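# Close the refrigerator door fully with a Stretch robot

## Task

Push the refrigerator door until it is completely closed, and it must stay closed without the robot holding it. The attempt fails if any object drops a long way, if the door is swung open or closed violently, or if the robot topples or finishes leaning.

## Robot and tools

Robot: a Hello Robot Stretch 3 with a two-wheel differential base (0.33 m long, 0.34 m wide), a mast carrying a lift, and one telescoping arm that reaches out to the robot's RIGHT side, ending in a wrist (yaw, pitch, roll) and a two-finger gripper. The base cannot slide sideways, so moving the gripper forward or back means driving the base. Spinning in place pivots about the point between the drive wheels, 0.05 m behind the front edge; with the arm pulled in and the wrist folded the swept radius is 0.28 m, and an unfolded level gripper reaches beyond it. Cameras: head_camera and nav_camera on the head (aimed together by head_pan_rad and head_tilt_rad) and wrist_camera on the gripper.

Frames: the base frame has its origin on the floor midway between the drive wheels, x forward, y left, z up. hand_pose is reported in it, located where the closed fingertips meet. The odometry frame is the base frame as it was at the start. Heading is positive to the left, -3.142 to 3.142.

Tool execute_actions takes "actions", a list run in order (an empty list just reports state and images). Each action may hold "robot", "steps" (1 to 450 control steps at 30 per second; default 1) and "until". {"steps": n} alone simply waits. Inside "robot":
- "base": exactly one of {"translate_m": d}, a straight-line offset in metres from where the base is when the command begins, forward positive, |d| at most 1; or {"rotate_rad": d}, an in-place turn offset in radians, counter-clockwise (left) positive, |d| at most 3.2. These are relative moves, not poses.
- "joints": one object for the single arm and head, keyed by joint name, each value an absolute target; unnamed joints keep their current target. lift_m 0 to 1.1 (arm height on mast, m); arm_m 0 to 0.52 (extension, m); wrist_yaw_rad -1.345 to 4.42 (0 along the arm, positive toward the robot's front, 3.0 folded over the base); wrist_pitch_rad -1.57 to 0.451 (0 level, negative tips fingers down); wrist_roll_rad -2.911 to 2.911 (0 fingers side by side); gripper_m -0.089 to 0.179 (bigger is wider; real fingertip gap is about 0.007 less when nearly shut, 0.025 less when wide, zero below 0.007); head_pan_rad -3.953 to 1.73 (0 ahead, positive left, -1.57 along the arm); head_tilt_rad -1.53 to 0.419 (negative looks down).
- "contact_limits": {"arm_m": e}, the motor effort percentage (1 to 100) at which the arm halts with contact_stop; smaller is gentler, too small stops immediately. Applies until the arm's next command and is capped at a shown maximum.
- Instead of one command, a list of up to 8 commands and {"pause_s": s} waits (s at most 15) run one after another; each starts only after the previous one finished "done" (base or gripper "off_target" also continues).
- {"stop": true} brakes everything and clears the queue.
Base and joint motions begin together and keep running across later actions and while the operator thinks; a new command overrides at once. An invalid value rejects the entire call.

"until" ends an action early. {"robot": {"status": "ended"}} waits until nothing reports "moving" and no queue is running. Other fields compare values, e.g. {"lift_m": [">", 0.3]} or {"base_status": ["!=", "moving"]}; operators =, !=, <, <=, >, >=. Readings compare at three decimals (base offsets at four), so avoid "=". {"any": {"status": "ended"}} fires when the first motion or queue finishes.

Tool zoom_image: "camera" (head_camera, nav_camera or wrist_camera) and "region" [x0, y0, x1, y1] in pixels of that camera's latest image, top-left is (0,0), at most 504 by 504. Tool finished_scene: "scene" integer (1 or 2); irreversible, and it reports success.

Results: base_status shows progress in brackets (distance travelled from wheel turns, and goal). joint_goals, joint_status and measured_speeds per joint. Status words: moving, done (within tolerance), off_target (stopped short, may still push), contact_stop (lift or arm hit something and went slack), time_out, stopped, not_commanded, torque_fault (wrist servo off about 10 s, joint limp, commands refused). "refusals", "queue" (idle, running, done, dropped, stopped) and "queue_left". Lines starting "refused:", "dropped:" or "replaced:" explain goals not taken or earlier endings, counting from 0. robot.on_its_own appears when the robot changed a goal itself, a joint is slack or off, a motor rests under load, or base_tilt drifts 3 degrees or more from its start value. motor_effort is percent, positive toward higher values, peak in brackets, fairly noisy. lidar_m: 12 distances in 30-degree sectors, first straight ahead, going counter-clockwise (4th left, 7th behind, 10th right), plane 0.17 m high. wrist_depth_mm and head_depth_mm: 7 by 7 median depth grids.

Speed: fast base (0.30 m/s, 1.9 rad/s) only with lift_m below 0.30, arm_m below 0.03 and wrist_yaw_rad above 2.54; else 0.10 m/s and 0.63 rad/s.

Cautions: fold or unfold the wrist only with lift_m 0.32 to 0.95, pitch -0.4 and roll near 0; with yaw below -0.4 keep pitch at -0.5 or lower. Pushing against something rigid with the gripper above roughly 0.45 m can tip the robot, as can a repeat push after contact_stop, driving while hooked on something fixed, or snagging furniture (especially reversing). If it leans, reverse the last move in small steps, pull the gripper free, and lower lift_m to about 0.2 if needed. Close the door gently, not with a fast swing. Before finishing, wait for all motion to end and withdraw so the door stays shut on its own.

Each tool is called after ">>>" by a JSON object that holds its "method" and its "body", one argument or row to a line.

## Session

>>> {"method": "execute_actions", "body": {
  "actions": []
}}

Scene clock: 0.00 s.
robot.base_odometry: x=+0.000 y=+0.000 heading=+0.000 (m, m, rad; robot's odometry frame)
robot.turned_by_wheels: +0.000 (rad since the last result)
robot.turned_by_imu: +0.000 (rad since the last result)
robot.base_tilt: forward=+0.3 right=-0.7 (deg)
robot.lidar_m: 0.93 0.98 1.15 1.12 1.19 1.29 2.83 3.05 3.75 1.12 1.12 0.94
robot.head_depth_mm: 844 851 855 865 871 880 883 / 853 858 865 870 875 886 898 / 859 864 869 877 886 891 898 / 864 866 876 883 892 899 904 / 865 877 881 890 901 905 914 / 874 878 891 893 901 911 915 / 877 889 895 906 912 923 922
robot.base_status: not_commanded
robot.joint_positions: lift_m=+0.377 arm_m=-0.003 wrist_yaw_rad=+3.069 wrist_pitch_rad=-0.396 wrist_roll_rad=-0.014 gripper_m=+0.037 head_pan_rad=+0.003 head_tilt_rad=-0.018
robot.joint_goals: lift_m=+0.377 arm_m=-0.003 wrist_yaw_rad=+3.069 wrist_pitch_rad=-0.396 wrist_roll_rad=-0.014 gripper_m=+0.037 head_pan_rad=+0.003 head_tilt_rad=-0.018
robot.joint_status: lift_m=not_commanded arm_m=not_commanded wrist_yaw_rad=not_commanded wrist_pitch_rad=not_commanded wrist_roll_rad=not_commanded gripper_m=not_commanded head_pan_rad=not_commanded head_tilt_rad=not_commanded
robot.measured_speeds: translate_m=+0.000 rotate_rad=+0.000 lift_m=+0.000 arm_m=+0.000 wrist_yaw_rad=+0.000 wrist_pitch_rad=+0.000 wrist_roll_rad=+0.000 head_pan_rad=+0.000 head_tilt_rad=+0.000
robot: refusals=0 queue=idle queue_left=0
robot.motor_effort: left_wheel=+0 right_wheel=-1 lift_m=+34 arm_m=+0 wrist_yaw_rad=+0 wrist_pitch_rad=+6 wrist_roll_rad=+1 gripper_m=+0 head_pan_rad=+0 head_tilt_rad=+1 (%)
robot.hand_pose: x=-0.0048 y=+0.0844 z=+0.3950 quat_wxyz=(+0.164, +0.693, +0.115, +0.693) (m; robot's base frame)
robot.wrist_depth_mm: - - - - - - - / - - - - - - - / - - - - - - - / - 982 - 937 875 875 864 / 792 786 789 731 732 720 689 / 672 646 652 634 - 592 585 / 569 562 - 549 528 513 508
pictures: head_camera (sideways: a quarter turn clockwise sets it upright), nav_camera (sideways: a quarter turn counterclockwise sets it upright), wrist_camera
Images, in order (width x height): head_camera 896x504, nav_camera 672x504, wrist_camera 644x364.

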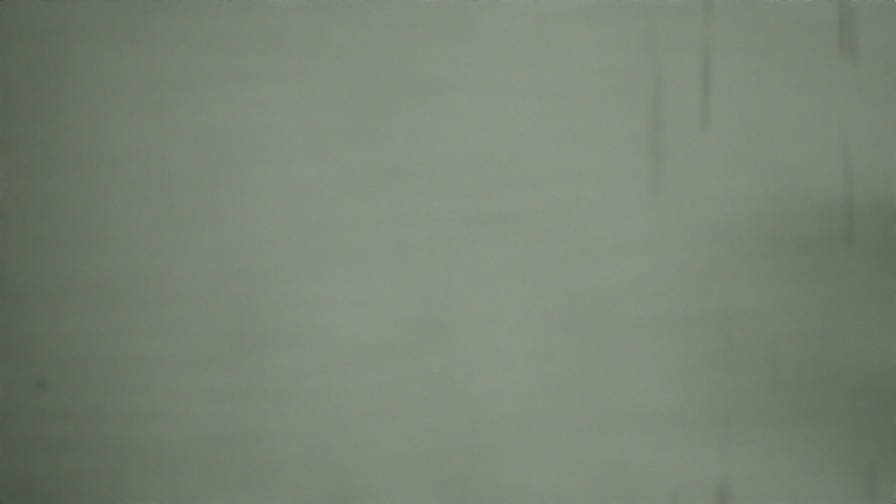

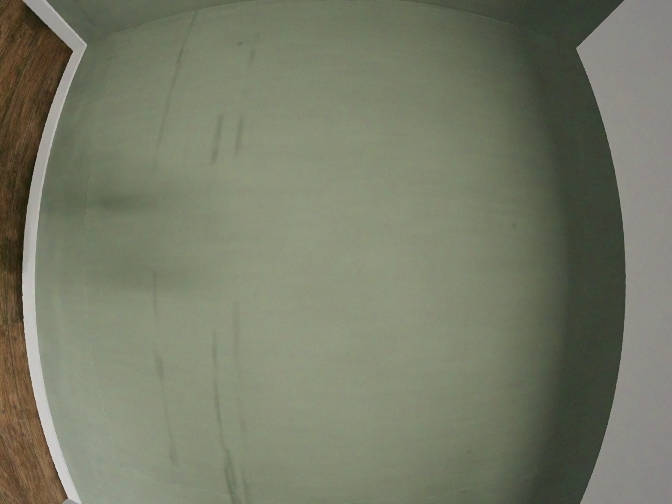

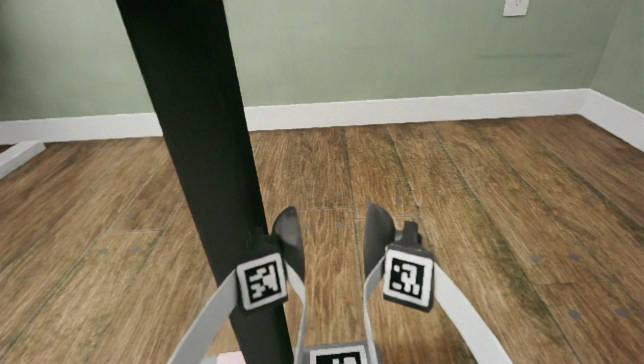

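>>> {"method": "execute_actions", "body": {
  "actions": [
    {"robot":{"base":{"rotate_rad":-1.57},"joints":{"lift_m":0.26,"head_pan_rad":-0.6,"head_tilt_rad":-0.5}},"steps":450,"until":{"robot":{"status":"ended"}}}
  ]
}}

Scene clock: 10.93 s.
robot.base_odometry: x=+0.000 y=+0.000 heading=-1.570 (m, m, rad; robot's odometry frame)
robot.turned_by_wheels: -1.570 (rad since the last result)
robot.turned_by_imu: -1.552 (rad since the last result)
robot.base_tilt: forward=+0.5 right=-0.7 (deg)
robot.lidar_m: 1.12 1.13 0.94 0.92 0.99 1.14 1.13 1.20 1.29 2.83 3.05 3.75
robot.head_depth_mm: 3342 3562 3654 2653 1978 1582 1303 / 3730 - - 2635 1993 1571 1302 / 3961 - - 2672 2002 1577 1308 / 3781 - - 2742 2003 1569 1314 / 3552 3842 3921 2739 2021 1578 1318 / 3315 3627 3725 2753 2026 1600 1320 / 3162 3442 3601 1774 1854 1625 1320
robot.base_status: done (rotate_rad -1.5699 of -1.5700)
robot.joint_positions: lift_m=+0.260 arm_m=-0.003 wrist_yaw_rad=+3.069 wrist_pitch_rad=-0.397 wrist_roll_rad=-0.014 gripper_m=+0.037 head_pan_rad=-0.593 head_tilt_rad=-0.494
robot.joint_goals: lift_m=+0.260 arm_m=-0.003 wrist_yaw_rad=+3.069 wrist_pitch_rad=-0.397 wrist_roll_rad=-0.014 gripper_m=+0.037 head_pan_rad=-0.600 head_tilt_rad=-0.500
robot.joint_status: lift_m=done arm_m=not_commanded wrist_yaw_rad=not_commanded wrist_pitch_rad=not_commanded wrist_roll_rad=not_commanded gripper_m=not_commanded head_pan_rad=done head_tilt_rad=done
robot.measured_speeds: translate_m=+0.000 rotate_rad=+0.000 lift_m=+0.000 arm_m=+0.000 wrist_yaw_rad=+0.000 wrist_pitch_rad=+0.000 wrist_roll_rad=+0.000 head_pan_rad=+0.000 head_tilt_rad=+0.000
robot: refusals=0 queue=done queue_left=0
robot.motor_effort: left_wheel=+2(9) right_wheel=-3(8) lift_m=+31(34) arm_m=-1(0) wrist_yaw_rad=+0(0) wrist_pitch_rad=+7(7) wrist_roll_rad=+1(1) gripper_m=+0(0) head_pan_rad=-2(28) head_tilt_rad=-2(24) (%)
robot.hand_pose: x=-0.0048 y=+0.0843 z=+0.2776 quat_wxyz=(+0.164, +0.693, +0.116, +0.693) (m; robot's base frame)
robot.wrist_depth_mm: 884 874 878 892 877 877 870 / 941 948 961 940 982 918 921 / - - 961 940 892 858 839 / 768 766 - 712 683 667 644 / 613 601 599 582 574 550 534 / 514 522 - - - 466 450 / 452 - - - 406 400 392
pictures: head_camera (sideways: a quarter turn clockwise sets it upright), nav_camera (sideways: a quarter turn counterclockwise sets it upright), wrist_camera
Images, in order (width x height): head_camera 896x504, nav_camera 672x504, wrist_camera 644x364.

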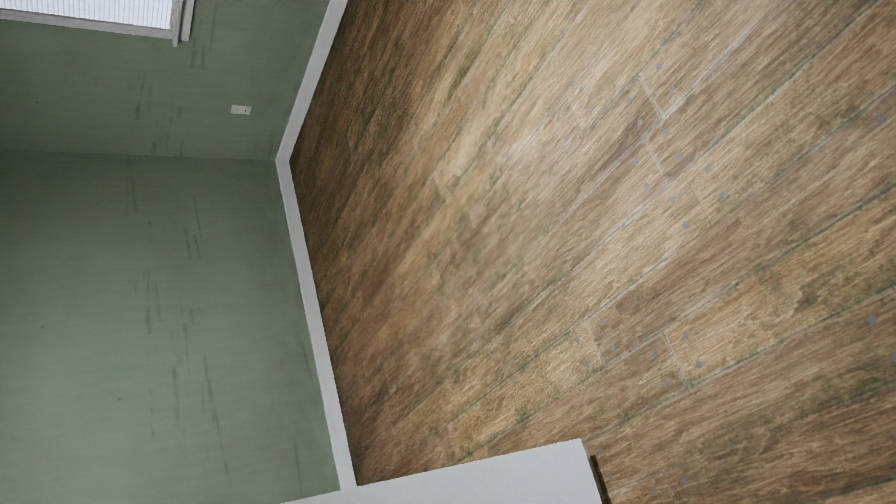

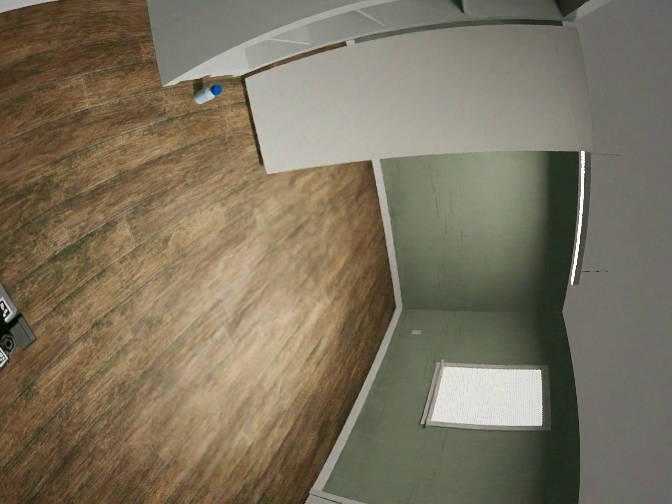

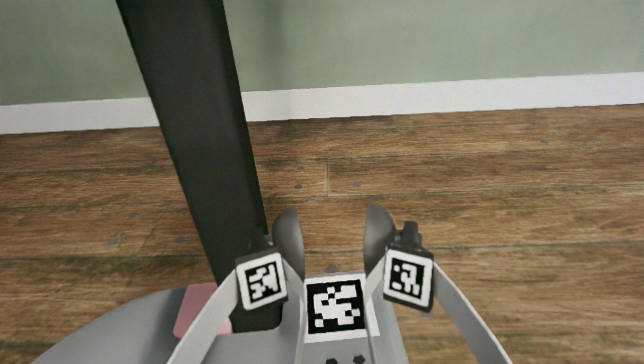

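>>> {"method": "execute_actions", "body": {
  "actions": [
    {"robot":{"joints":{"head_pan_rad":0,"head_tilt_rad":-0.7}},"steps":450,"until":{"robot":{"status":"ended"}}}
  ]
}}

Scene clock: 16.60 s.
robot.base_odometry: x=+0.000 y=+0.000 heading=-1.570 (m, m, rad; robot's odometry frame)
robot.turned_by_wheels: +0.000 (rad since the last result)
robot.turned_by_imu: +0.000 (rad since the last result)
robot.base_tilt: forward=+0.3 right=-0.7 (deg)
robot.lidar_m: 1.12 1.13 0.94 0.93 0.99 1.15 1.12 1.20 1.29 2.83 3.07 3.74
robot.head_depth_mm: 3242 3484 2552 1968 1624 1362 1185 / 1368 1567 2289 1965 1621 1358 1188 / 1375 1559 1791 1931 1624 1375 1186 / 1387 1565 1801 1963 1624 1365 1204 / 1392 1582 1818 1955 1627 1370 1180 / 1397 1581 1598 1431 1565 1388 1201 / 947 1033 1158 1366 1570 1401 1201
robot.base_status: done (rotate_rad -1.5699 of -1.5700)
robot.joint_positions: lift_m=+0.260 arm_m=-0.003 wrist_yaw_rad=+3.069 wrist_pitch_rad=-0.397 wrist_roll_rad=-0.014 gripper_m=+0.037 head_pan_rad=-0.007 head_tilt_rad=-0.691
robot.joint_goals: lift_m=+0.260 arm_m=-0.003 wrist_yaw_rad=+3.069 wrist_pitch_rad=-0.397 wrist_roll_rad=-0.014 gripper_m=+0.037 head_pan_rad=+0.000 head_tilt_rad=-0.700
robot.joint_status: lift_m=done arm_m=not_commanded wrist_yaw_rad=not_commanded wrist_pitch_rad=not_commanded wrist_roll_rad=not_commanded gripper_m=not_commanded head_pan_rad=done head_tilt_rad=done
robot.measured_speeds: translate_m=+0.000 rotate_rad=+0.000 lift_m=+0.000 arm_m=+0.000 wrist_yaw_rad=+0.000 wrist_pitch_rad=+0.000 wrist_roll_rad=+0.000 head_pan_rad=+0.000 head_tilt_rad=+0.000
robot: refusals=0 queue=done queue_left=0
robot.motor_effort: left_wheel=+2(3) right_wheel=-3(3) lift_m=+30(31) arm_m=+0(0) wrist_yaw_rad=+0(0) wrist_pitch_rad=+7(7) wrist_roll_rad=+1(1) gripper_m=+0(0) head_pan_rad=+3(28) head_tilt_rad=-3(18) (%)
robot.hand_pose: x=-0.0048 y=+0.0843 z=+0.2776 quat_wxyz=(+0.164, +0.693, +0.116, +0.693) (m; robot's base frame)
robot.wrist_depth_mm: 886 891 888 880 875 860 880 / 958 975 967 969 968 952 928 / - - 961 934 914 884 829 / 789 743 - 719 694 674 653 / 617 608 595 575 583 548 529 / 508 517 - - - 469 454 / 446 - - - 406 400 392
pictures: head_camera (sideways: a quarter turn clockwise sets it upright), nav_camera (sideways: a quarter turn counterclockwise sets it upright), wrist_camera
Images, in order (width x height): head_camera 896x504, nav_camera 672x504, wrist_camera 644x364.

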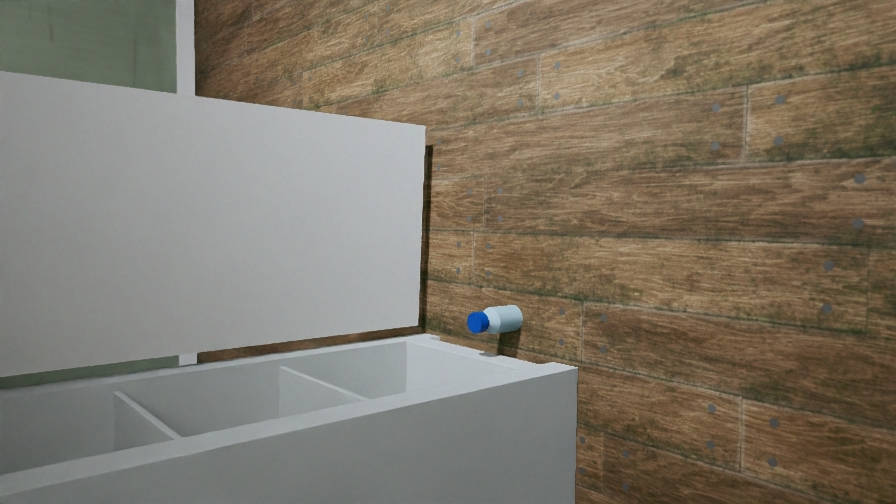

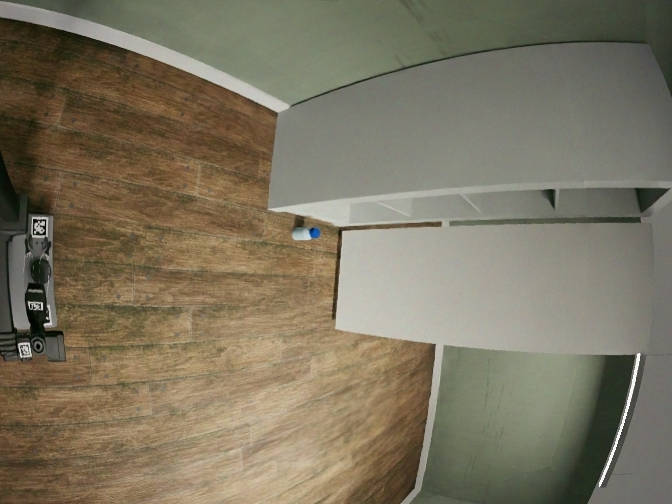

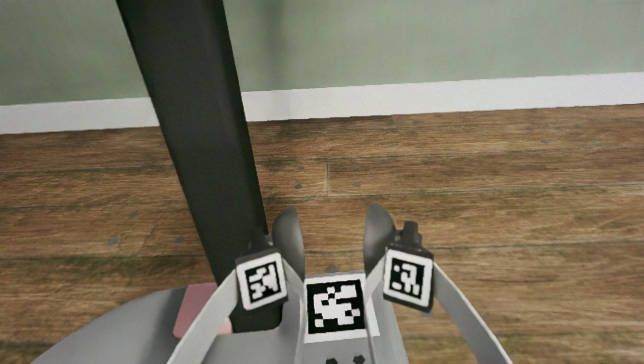

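>>> {"method": "execute_actions", "body": {
  "actions": [
    {"robot":[{"base":{"translate_m":0.6}},{"base":{"rotate_rad":1.92}},{"joints":{"lift_m":0.34}},{"joints":{"wrist_yaw_rad":0,"gripper_m":0.17,"head_pan_rad":-1.57,"head_tilt_rad":-1}},{"joints":{"lift_m":0.08,"arm_m":0.1}}],"steps":450,"until":{"robot":{"status":"ended"}}}
  ]
}}

Scene clock: 36.50 s.
robot.base_odometry: x=+0.001 y=-0.600 heading=+0.350 (m, m, rad; robot's odometry frame)
robot.turned_by_wheels: +1.920 (rad since the last result)
robot.turned_by_imu: +1.896 (rad since the last result)
robot.base_tilt: forward=+0.5 right=-0.6 (deg)
robot.lidar_m: 0.88 1.13 1.72 1.75 1.72 2.88 2.95 3.32 1.02 0.55 0.59 0.87
robot.head_depth_mm: 928 1081 1299 1509 1354 1220 1111 / 975 1131 1385 1519 1365 1223 - / 1020 1203 1485 1533 1359 1252 - / 1010 1149 1469 1419 1363 1207 - / 698 1098 804 1014 1314 1227 1118 / 506 595 757 1047 1341 1228 1110 / 515 633 820 1154 1365 1225 1116
robot.base_status: done (rotate_rad +1.9199 of +1.9200)
robot.joint_positions: lift_m=+0.080 arm_m=+0.100 wrist_yaw_rad=+0.002 wrist_pitch_rad=-0.397 wrist_roll_rad=-0.014 gripper_m=+0.170 head_pan_rad=-1.563 head_tilt_rad=-0.988
robot.joint_goals: lift_m=+0.080 arm_m=+0.100 wrist_yaw_rad=+0.000 wrist_pitch_rad=-0.397 wrist_roll_rad=-0.014 gripper_m=+0.170 head_pan_rad=-1.570 head_tilt_rad=-1.000
robot.joint_status: lift_m=done arm_m=done wrist_yaw_rad=done wrist_pitch_rad=not_commanded wrist_roll_rad=not_commanded gripper_m=done head_pan_rad=done head_tilt_rad=done
robot.measured_speeds: translate_m=+0.000 rotate_rad=+0.000 lift_m=+0.000 arm_m=+0.000 wrist_yaw_rad=+0.000 wrist_pitch_rad=+0.000 wrist_roll_rad=+0.000 head_pan_rad=+0.000 head_tilt_rad=+0.000
robot: refusals=0 queue=done queue_left=0
robot.motor_effort: left_wheel=-2(8) right_wheel=+2(11) lift_m=+30(38) arm_m=+5(6) wrist_yaw_rad=-2(4) wrist_pitch_rad=+7(7) wrist_roll_rad=+0(1) gripper_m=+0(96) head_pan_rad=-2(32) head_tilt_rad=-6(22) (%)
robot.hand_pose: x=-0.0212 y=-0.4716 z=+0.0975 quat_wxyz=(+0.698, +0.141, -0.688, -0.138) (m; robot's base frame)
robot.wrist_depth_mm: 184 190 523 558 611 558 504 / 210 199 303 406 587 618 566 / 246 216 284 449 432 477 453 / 296 239 294 388 376 366 355 / 331 278 295 314 302 300 295 / 276 - 267 260 255 252 254 / 237 226 229 225 222 218 209
pictures: head_camera (sideways: a quarter turn clockwise sets it upright), nav_camera (sideways: a quarter turn counterclockwise sets it upright), wrist_camera
Images, in order (width x height): head_camera 896x504, nav_camera 672x504, wrist_camera 644x364.

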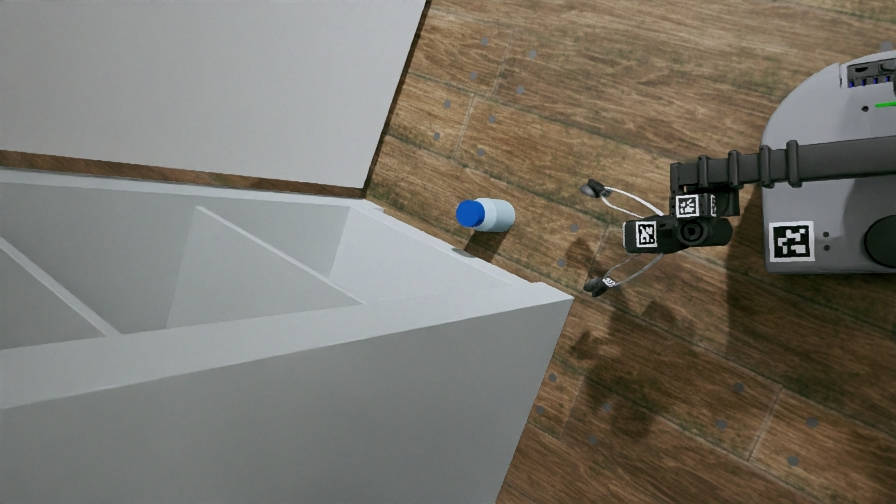

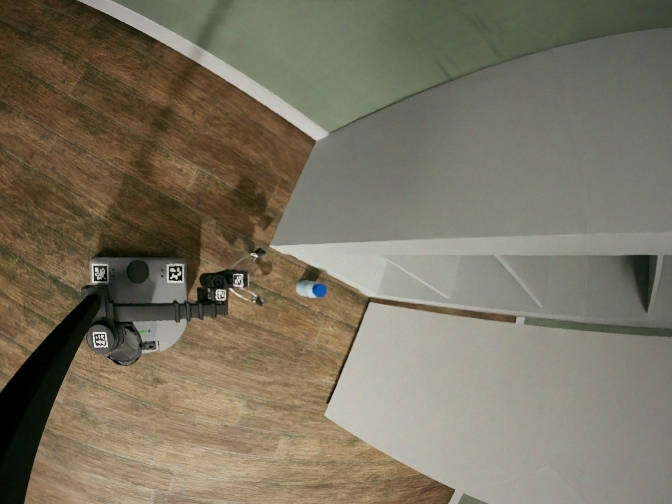

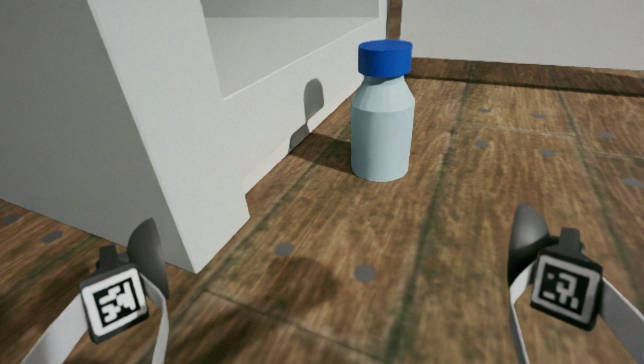

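>>> {"method": "execute_actions", "body": {
  "actions": [
    {"robot":[{"base":{"translate_m":-0.065},"joints":{"lift_m":0.045,"gripper_m":0.13}},{"joints":{"arm_m":0.33}}],"steps":450,"until":{"robot":{"status":"ended"}}}
  ]
}}

Scene clock: 44.87 s.
robot.base_odometry: x=-0.061 y=-0.622 heading=+0.350 (m, m, rad; robot's odometry frame)
robot.turned_by_wheels: +0.000 (rad since the last result)
robot.turned_by_imu: +0.000 (rad since the last result)
robot.base_tilt: forward=+0.4 right=-0.7 (deg)
robot.lidar_m: 0.94 1.20 1.74 1.75 1.70 2.82 2.89 3.28 0.99 0.59 0.57 0.93
robot.head_depth_mm: 894 1042 1260 1465 1364 1226 1113 / 943 1110 1337 1511 1349 1217 - / 1001 1191 1438 1527 1354 1218 - / 988 1152 1468 1469 1343 1215 - / 1016 1155 1079 1357 1317 1228 1112 / 699 676 762 977 1342 1231 1115 / 512 590 765 1086 1365 1229 1124
robot.base_status: done (translate_m -0.0650 of -0.0650)
robot.joint_positions: lift_m=+0.045 arm_m=+0.330 wrist_yaw_rad=+0.001 wrist_pitch_rad=-0.397 wrist_roll_rad=-0.014 gripper_m=+0.130 head_pan_rad=-1.563 head_tilt_rad=-0.988
robot.joint_goals: lift_m=+0.045 arm_m=+0.330 wrist_yaw_rad=+0.000 wrist_pitch_rad=-0.397 wrist_roll_rad=-0.014 gripper_m=+0.130 head_pan_rad=-1.570 head_tilt_rad=-1.000
robot.joint_status: lift_m=done arm_m=done wrist_yaw_rad=done wrist_pitch_rad=not_commanded wrist_roll_rad=not_commanded gripper_m=done head_pan_rad=done head_tilt_rad=done
robot.measured_speeds: translate_m=+0.000 rotate_rad=+0.000 lift_m=+0.000 arm_m=+0.000 wrist_yaw_rad=+0.000 wrist_pitch_rad=+0.000 wrist_roll_rad=+0.000 head_pan_rad=+0.000 head_tilt_rad=+0.000
robot: refusals=0 queue=done queue_left=0
robot.motor_effort: left_wheel=-2(5) right_wheel=+2(3) lift_m=+30(30) arm_m=+5(6) wrist_yaw_rad=-1(2) wrist_pitch_rad=+7(7) wrist_roll_rad=+1(1) gripper_m=+0(97) head_pan_rad=-2(2) head_tilt_rad=-4(5) (%)
robot.hand_pose: x=-0.0212 y=-0.7016 z=+0.0625 quat_wxyz=(+0.698, +0.141, -0.688, -0.138) (m; robot's base frame)
robot.wrist_depth_mm: 445 410 364 384 411 368 331 / 213 200 211 121 488 403 358 / 143 164 204 104 404 392 380 / 140 169 218 122 309 304 295 / 142 170 250 125 244 257 244 / 146 193 214 134 206 - 206 / 178 188 190 157 183 180 177
pictures: head_camera (sideways: a quarter turn clockwise sets it upright), nav_camera (sideways: a quarter turn counterclockwise sets it upright), wrist_camera
Images, in order (width x height): head_camera 896x504, nav_camera 672x504, wrist_camera 644x364.

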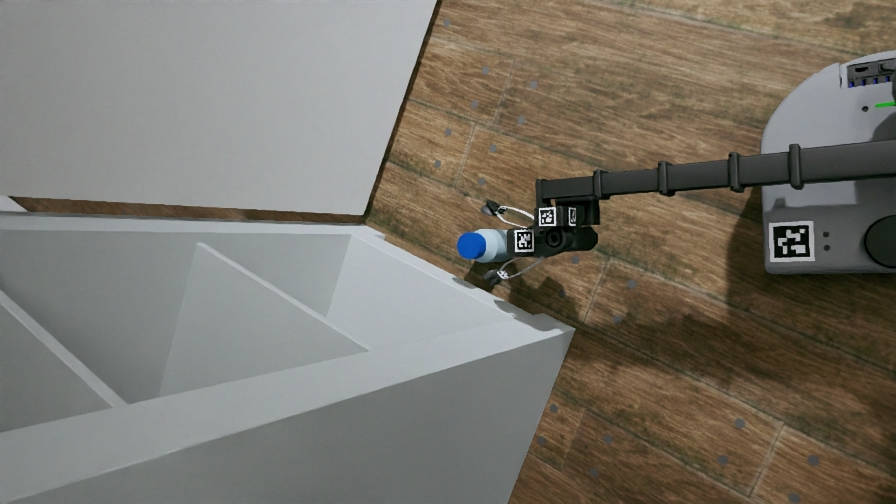

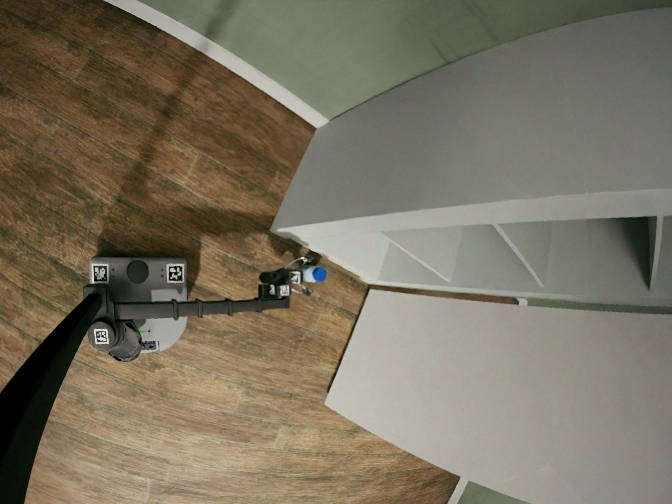

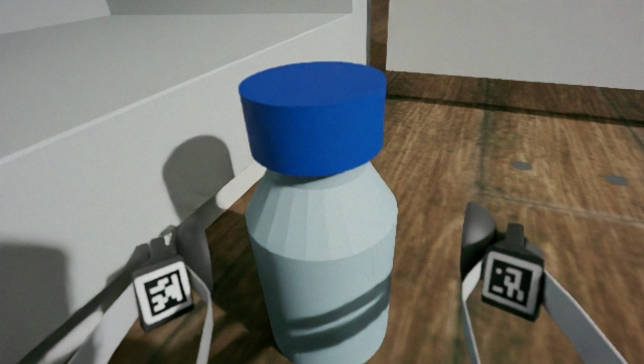

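>>> {"method": "execute_actions", "body": {
  "actions": [
    {"robot":[{"joints":{"gripper_m":0.0,"arm_m":0.315}},{"joints":{"lift_m":0.06}},{"joints":{"arm_m":0}},{"base":{"rotate_rad":0.6}},{"joints":{"lift_m":0.047}},{"joints":{"gripper_m":0.14}},{"joints":{"lift_m":0.34}},{"joints":{"wrist_yaw_rad":3,"gripper_m":0.03}}],"steps":450,"until":{"robot":{"status":"ended"}}},
    {"steps":200,"until":{"robot":{"status":"ended"}}},
    {"robot":[{"joints":{"lift_m":0.26,"head_pan_rad":0.4,"head_tilt_rad":-0.8},"base":{"translate_m":-0.9}},{"base":{"translate_m":-0.95}},{"base":{"rotate_rad":-0.75}},{"base":{"translate_m":0.65}}],"steps":450,"until":{"robot":{"status":"ended"}}},
    {"steps":200,"until":{"robot":{"status":"ended"}}}
  ]
}}

Scene clock: 85.90 s.
robot.base_odometry: x=-1.798 y=-1.257 heading=-0.060 (m, m, rad; robot's odometry frame)
robot.turned_by_wheels: -0.410 (rad since the last result)
robot.turned_by_imu: -0.401 (rad since the last result)
robot.base_tilt: forward=+1.9 right=-0.1 (deg)
robot.lidar_m: 1.43 2.73 2.11 2.50 1.59 1.20 1.17 1.22 1.69 2.28 2.38 2.70
robot.head_depth_mm: 1989 2349 2147 1767 1487 1292 1148 / 2331 2480 2172 1763 1493 1292 1143 / 2424 2701 2165 1776 1493 1291 1144 / 2555 2727 2174 1770 1501 1299 1142 / 2623 2829 2187 1788 1510 1296 1152 / 2740 2832 2210 1776 1519 1304 1153 / 2899 2824 2220 1780 1510 1306 1155
robot.base_status: moving (rotate_rad -0.4099 of -0.7500)
robot.joint_positions: lift_m=+0.260 arm_m=+0.060 wrist_yaw_rad=+0.001 wrist_pitch_rad=-0.440 wrist_roll_rad=-0.014 gripper_m=+0.001 head_pan_rad=+0.393 head_tilt_rad=-0.803
robot.joint_goals: lift_m=+0.260 arm_m=+0.060 wrist_yaw_rad=+0.000 wrist_pitch_rad=-0.440 wrist_roll_rad=-0.014 gripper_m=+0.000 head_pan_rad=+0.400 head_tilt_rad=-0.800
robot.joint_status: lift_m=done arm_m=contact_stop wrist_yaw_rad=done wrist_pitch_rad=not_commanded wrist_roll_rad=not_commanded gripper_m=done head_pan_rad=done head_tilt_rad=done
robot.measured_speeds: translate_m=+0.000 rotate_rad=-0.634 lift_m=+0.000 arm_m=+0.000 wrist_yaw_rad=+0.000 wrist_pitch_rad=+0.000 wrist_roll_rad=+0.000 head_pan_rad=+0.000 head_tilt_rad=+0.000
robot: refusals=0 queue=running queue_left=1
robot.on_its_own: arm_m is slack since a contact_stop, until your next command for it (your +0.000 is given up)
robot.motor_effort: left_wheel=+5(6) right_wheel=-4(7) lift_m=+41(45) arm_m=+0(26) wrist_yaw_rad=-2(2) wrist_pitch_rad=+25(27) wrist_roll_rad=+1(1) gripper_m=-20(98) head_pan_rad=+3(35) head_tilt_rad=+2(15) (%)
robot.hand_pose: x=-0.0212 y=-0.4269 z=+0.2676 quat_wxyz=(+0.695, +0.156, -0.685, -0.153) (m; robot's base frame)
robot.wrist_depth_mm: - - - - - - - / - - - 129 - - - / 956 909 860 135 808 779 774 / 724 692 679 141 611 624 606 / 583 565 553 143 155 515 507 / 486 477 - 155 167 440 433 / 417 415 401 170 382 382 380
pictures: head_camera (sideways: a quarter turn clockwise sets it upright), nav_camera (sideways: a quarter turn counterclockwise sets it upright), wrist_camera
ARM HIT: the arm struck its own base hard.
dropped: robot: command 2 of its queue: arm_m: contact_stop
Images, in order (width x height): head_camera 896x504, nav_camera 672x504, wrist_camera 644x364.

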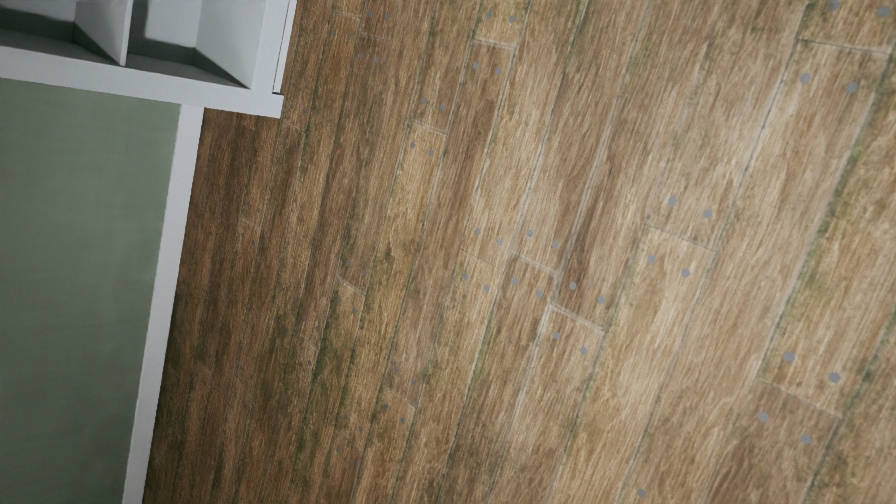

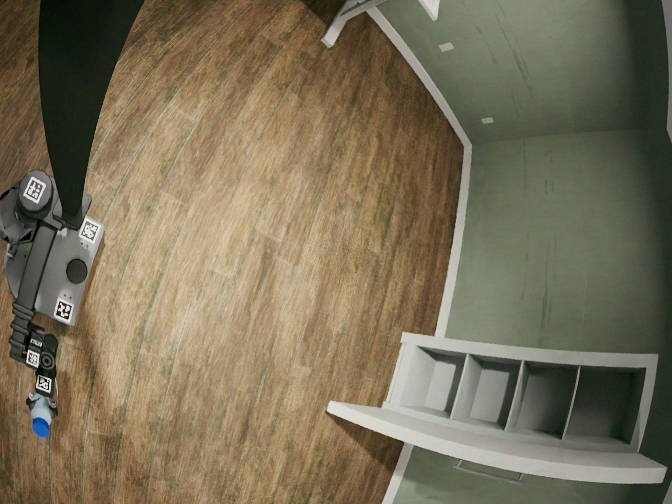

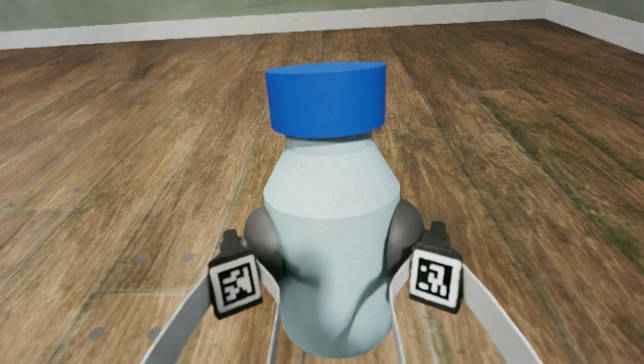

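>>> {"method": "execute_actions", "body": {
  "actions": [
    {"steps":200,"until":{"robot":{"status":"ended"}}},
    {"robot":[{"joints":{"lift_m":0.06,"arm_m":0.12},"base":{"rotate_rad":-0.25}},{"joints":{"gripper_m":0.14}},{"joints":{"lift_m":0.34}},{"joints":{"wrist_yaw_rad":3,"gripper_m":0.03,"arm_m":0,"wrist_pitch_rad":-0.4,"head_pan_rad":0},"base":{"translate_m":0.9}},{"base":{"rotate_rad":1.75}}],"steps":450,"until":{"robot":{"status":"ended"}}},
    {"steps":300,"until":{"robot":{"status":"ended"}}}
  ]
}}

Scene clock: 116.53 s.
robot.base_odometry: x=-0.483 y=-2.054 heading=+1.100 (m, m, rad; robot's odometry frame)
robot.turned_by_wheels: +1.160 (rad since the last result)
robot.turned_by_imu: +1.147 (rad since the last result)
robot.base_tilt: forward=+0.3 right=-0.8 (deg)
robot.lidar_m: 0.41 0.40 3.23 2.56 2.56 2.03 1.61 1.59 1.59 1.26 1.09 0.50
robot.head_depth_mm: 398 465 561 706 956 1266 1139 / 380 441 526 654 859 1224 1148 / 364 420 495 606 780 1091 1147 / 348 401 469 567 713 967 1144 / 335 383 444 509 657 891 1149 / 322 319 392 494 1449 1304 1151 / 311 350 1994 1797 1514 1319 1156
robot.base_status: done (rotate_rad +1.7499 of +1.7500)
robot.joint_positions: lift_m=+0.340 arm_m=+0.000 wrist_yaw_rad=+2.998 wrist_pitch_rad=-0.413 wrist_roll_rad=-0.014 gripper_m=+0.030 head_pan_rad=+0.007 head_tilt_rad=-0.803
robot.joint_goals: lift_m=+0.340 arm_m=+0.000 wrist_yaw_rad=+3.000 wrist_pitch_rad=-0.400 wrist_roll_rad=-0.014 gripper_m=+0.030 head_pan_rad=+0.000 head_tilt_rad=-0.800
robot.joint_status: lift_m=done arm_m=done wrist_yaw_rad=done wrist_pitch_rad=done wrist_roll_rad=not_commanded gripper_m=done head_pan_rad=done head_tilt_rad=done
robot.measured_speeds: translate_m=+0.000 rotate_rad=+0.000 lift_m=+0.000 arm_m=+0.000 wrist_yaw_rad=+0.000 wrist_pitch_rad=+0.000 wrist_roll_rad=+0.000 head_pan_rad=+0.000 head_tilt_rad=+0.000
robot: refusals=0 queue=done queue_left=0
robot.motor_effort: left_wheel=-1(6) right_wheel=+2(9) lift_m=+37(40) arm_m=-5(5) wrist_yaw_rad=+2(3) wrist_pitch_rad=+6(24) wrist_roll_rad=+1(1) gripper_m=+0(95) head_pan_rad=-2(20) head_tilt_rad=+1(0) (%)
robot.hand_pose: x=+0.0110 y=+0.0773 z=+0.3536 quat_wxyz=(+0.194, +0.696, +0.097, +0.685) (m; robot's base frame)
robot.wrist_depth_mm: - - - - - - - / - - - - - - - / - - - - - - 979 / 899 867 850 818 809 795 769 / 734 712 - 677 682 640 620 / 605 590 - 556 555 553 530 / 520 525 - - 483 479 464
pictures: head_camera (sideways: a quarter turn clockwise sets it upright), nav_camera (sideways: a quarter turn counterclockwise sets it upright), wrist_camera
Images, in order (width x height): head_camera 896x504, nav_camera 672x504, wrist_camera 644x364.

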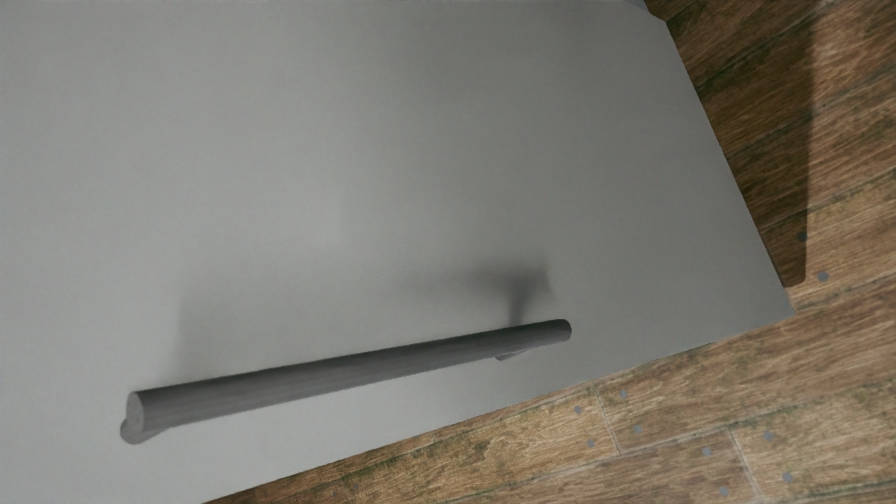

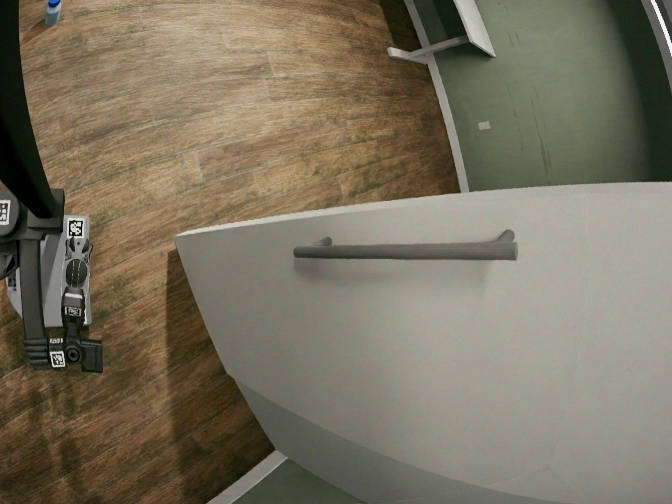

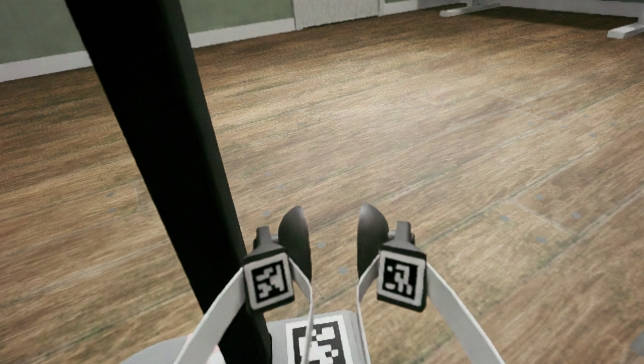

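>>> {"method": "execute_actions", "body": {
  "actions": [
    {"robot":{"base":{"translate_m":0.97},"joints":{"head_pan_rad":-0.8,"head_tilt_rad":-1.2}},"steps":450,"until":{"robot":{"status":"ended"}}}
  ]
}}

Scene clock: 131.67 s.
robot.base_odometry: x=-0.043 y=-1.190 heading=+1.100 (m, m, rad; robot's odometry frame)
robot.turned_by_wheels: +0.000 (rad since the last result)
robot.turned_by_imu: -0.002 (rad since the last result)
robot.base_tilt: forward=+0.4 right=-0.8 (deg)
robot.lidar_m: 1.41 2.30 2.18 2.92 2.92 3.16 2.51 2.35 0.30 0.24 0.23 0.25
robot.head_depth_mm: - - 325 453 745 1184 1118 / - 291 345 494 822 - 1109 / - 297 369 539 859 - - / - 303 368 534 1239 1212 - / - 1266 1457 1375 1281 1198 1123 / 1066 1373 1492 1371 1275 1199 1124 / 1112 1451 1485 1373 1282 1204 1119
robot.base_status: done (translate_m +0.9700 of +0.9700)
robot.joint_positions: lift_m=+0.340 arm_m=+0.000 wrist_yaw_rad=+2.998 wrist_pitch_rad=-0.415 wrist_roll_rad=-0.014 gripper_m=+0.030 head_pan_rad=-0.795 head_tilt_rad=-1.187
robot.joint_goals: lift_m=+0.340 arm_m=+0.000 wrist_yaw_rad=+3.000 wrist_pitch_rad=-0.400 wrist_roll_rad=-0.014 gripper_m=+0.030 head_pan_rad=-0.800 head_tilt_rad=-1.200
robot.joint_status: lift_m=done arm_m=done wrist_yaw_rad=done wrist_pitch_rad=done wrist_roll_rad=not_commanded gripper_m=done head_pan_rad=done head_tilt_rad=done
robot.measured_speeds: translate_m=+0.000 rotate_rad=+0.000 lift_m=+0.000 arm_m=+0.000 wrist_yaw_rad=+0.000 wrist_pitch_rad=+0.000 wrist_roll_rad=+0.000 head_pan_rad=+0.000 head_tilt_rad=+0.000
robot: refusals=0 queue=done queue_left=0
robot.motor_effort: left_wheel=+0(12) right_wheel=-1(27) lift_m=+34(37) arm_m=-3(5) wrist_yaw_rad=+3(9) wrist_pitch_rad=+7(7) wrist_roll_rad=+1(1) gripper_m=+0(1) head_pan_rad=-1(30) head_tilt_rad=-5(26) (%)
robot.hand_pose: x=+0.0109 y=+0.0773 z=+0.3534 quat_wxyz=(+0.195, +0.695, +0.097, +0.685) (m; robot's base frame)
robot.wrist_depth_mm: - - - - - - - / - - - - - - - / - - - - - - 963 / 900 891 844 832 802 783 767 / 723 697 - 675 673 635 633 / 603 599 - 552 558 543 539 / 518 521 - - 479 473 459
pictures: head_camera (sideways: a quarter turn clockwise sets it upright), nav_camera (sideways: a quarter turn counterclockwise sets it upright), wrist_camera
Images, in order (width x height): head_camera 896x504, nav_camera 672x504, wrist_camera 644x364.

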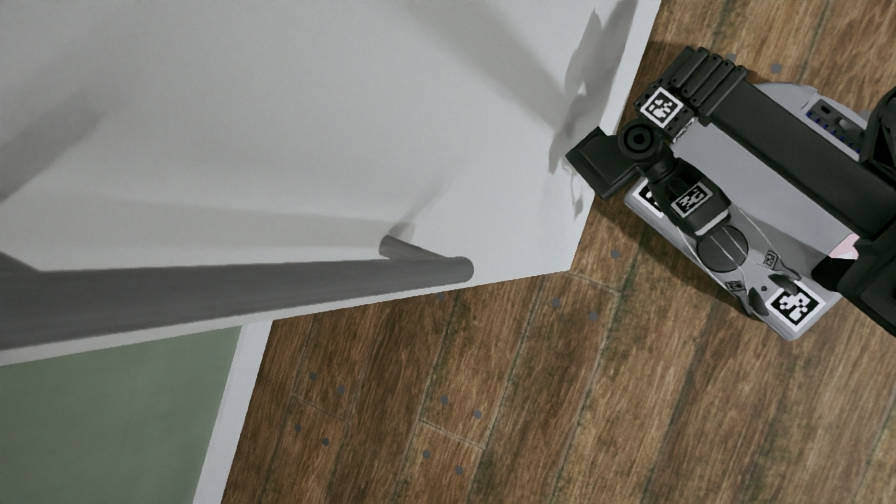

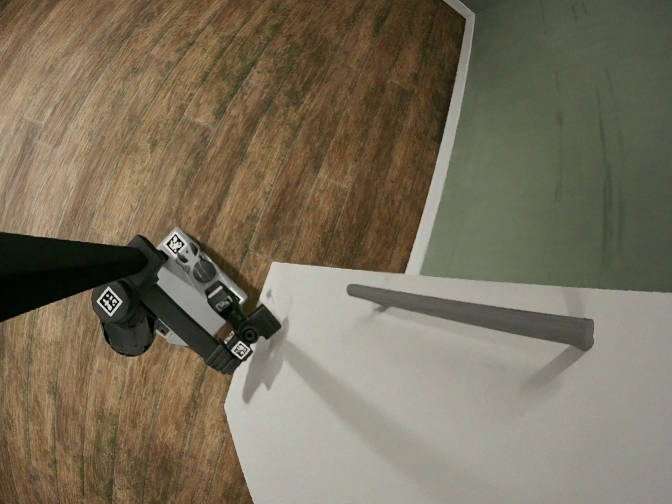

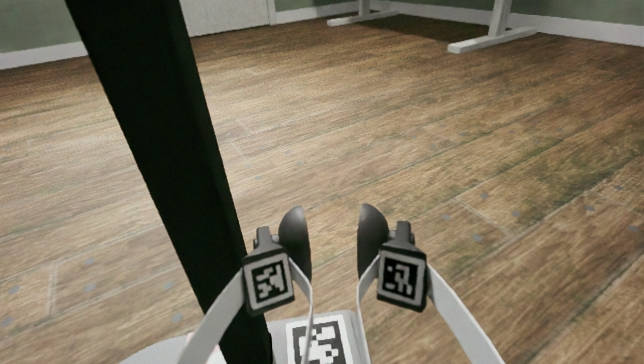

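>>> {"method": "execute_actions", "body": {
  "actions": [
    {"robot":[{"joints":{"arm_m":0.03}},{"joints":{"arm_m":0.06}},{"joints":{"arm_m":0.09}},{"joints":{"arm_m":0.12}}],"steps":200,"until":{"robot":{"status":"ended"}}},
    {"robot":{"joints":{"arm_m":0}},"steps":60,"until":{"robot":{"status":"ended"}}}
  ]
}}

>>> {"method": "finished_scene", "body": {
  "scene": 1
}}

Scene clock: 142.23 s.
robot.base_odometry: x=-0.043 y=-1.190 heading=+1.100 (m, m, rad; robot's odometry frame)
robot.turned_by_wheels: +0.000 (rad since the last result)
robot.turned_by_imu: -0.031 (rad since the last result)
robot.base_tilt: forward=+0.5 right=-0.7 (deg)
robot.lidar_m: 1.35 2.30 2.19 2.95 2.91 3.13 2.52 2.47 0.31 0.24 0.24 0.25
robot.head_depth_mm: - - 331 464 776 1191 1119 / - 293 350 500 841 - 1108 / - 298 371 544 866 - - / - 307 383 573 1236 1221 - / - - 1440 1354 1294 1198 1122 / 1076 1344 1483 1372 1290 1198 1121 / 1090 1412 1477 1382 1281 1198 1133
robot.base_status: done (translate_m +0.9700 of +0.9700)
robot.joint_positions: lift_m=+0.340 arm_m=+0.000 wrist_yaw_rad=+3.002 wrist_pitch_rad=-0.416 wrist_roll_rad=-0.014 gripper_m=+0.030 head_pan_rad=-0.795 head_tilt_rad=-1.188
robot.joint_goals: lift_m=+0.340 arm_m=+0.000 wrist_yaw_rad=+3.000 wrist_pitch_rad=-0.400 wrist_roll_rad=-0.014 gripper_m=+0.030 head_pan_rad=-0.800 head_tilt_rad=-1.200
robot.joint_status: lift_m=done arm_m=done wrist_yaw_rad=done wrist_pitch_rad=done wrist_roll_rad=not_commanded gripper_m=done head_pan_rad=done head_tilt_rad=done
robot.measured_speeds: translate_m=+0.000 rotate_rad=+0.000 lift_m=+0.000 arm_m=+0.000 wrist_yaw_rad=+0.000 wrist_pitch_rad=+0.000 wrist_roll_rad=+0.000 head_pan_rad=+0.000 head_tilt_rad=+0.000
robot: refusals=0 queue=done queue_left=0
robot.motor_effort: left_wheel=+2(7) right_wheel=-2(23) lift_m=+33(35) arm_m=-5(36) wrist_yaw_rad=-3(76) wrist_pitch_rad=+7(8) wrist_roll_rad=+1(1) gripper_m=+0(1) head_pan_rad=-2(1) head_tilt_rad=-5(4) (%)
robot.hand_pose: x=+0.0099 y=+0.0771 z=+0.3531 quat_wxyz=(+0.193, +0.695, +0.099, +0.685) (m; robot's base frame)
robot.wrist_depth_mm: - - - - - - - / - - - - - - - / - - - - - 993 966 / 918 869 879 832 810 776 763 / 712 706 - 665 687 641 623 / 593 592 - 563 547 542 538 / 524 516 - - 481 474 464
pictures: head_camera (sideways: a quarter turn clockwise sets it upright), nav_camera (sideways: a quarter turn counterclockwise sets it upright), wrist_camera
dropped: robot: command 1 of its queue: arm_m: contact_stop
Images, in order (width x height): head_camera 896x504, nav_camera 672x504, wrist_camera 644x364.

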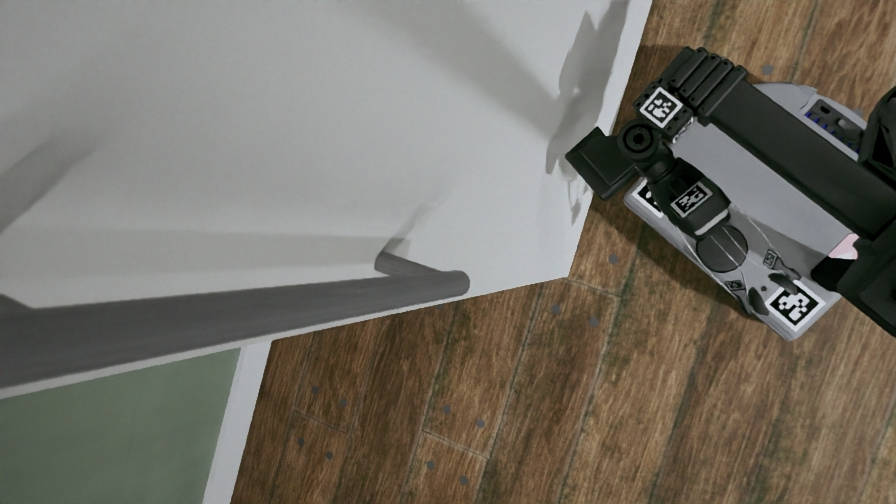

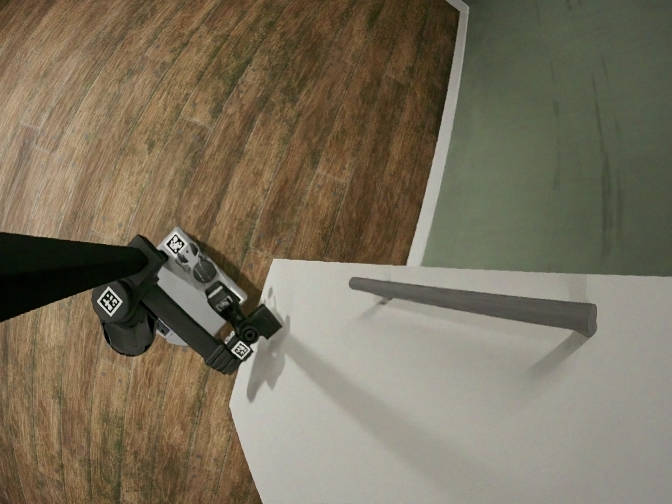

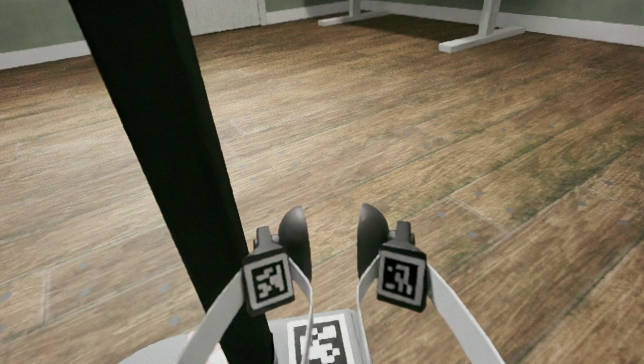

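The scene is finished: the task was done.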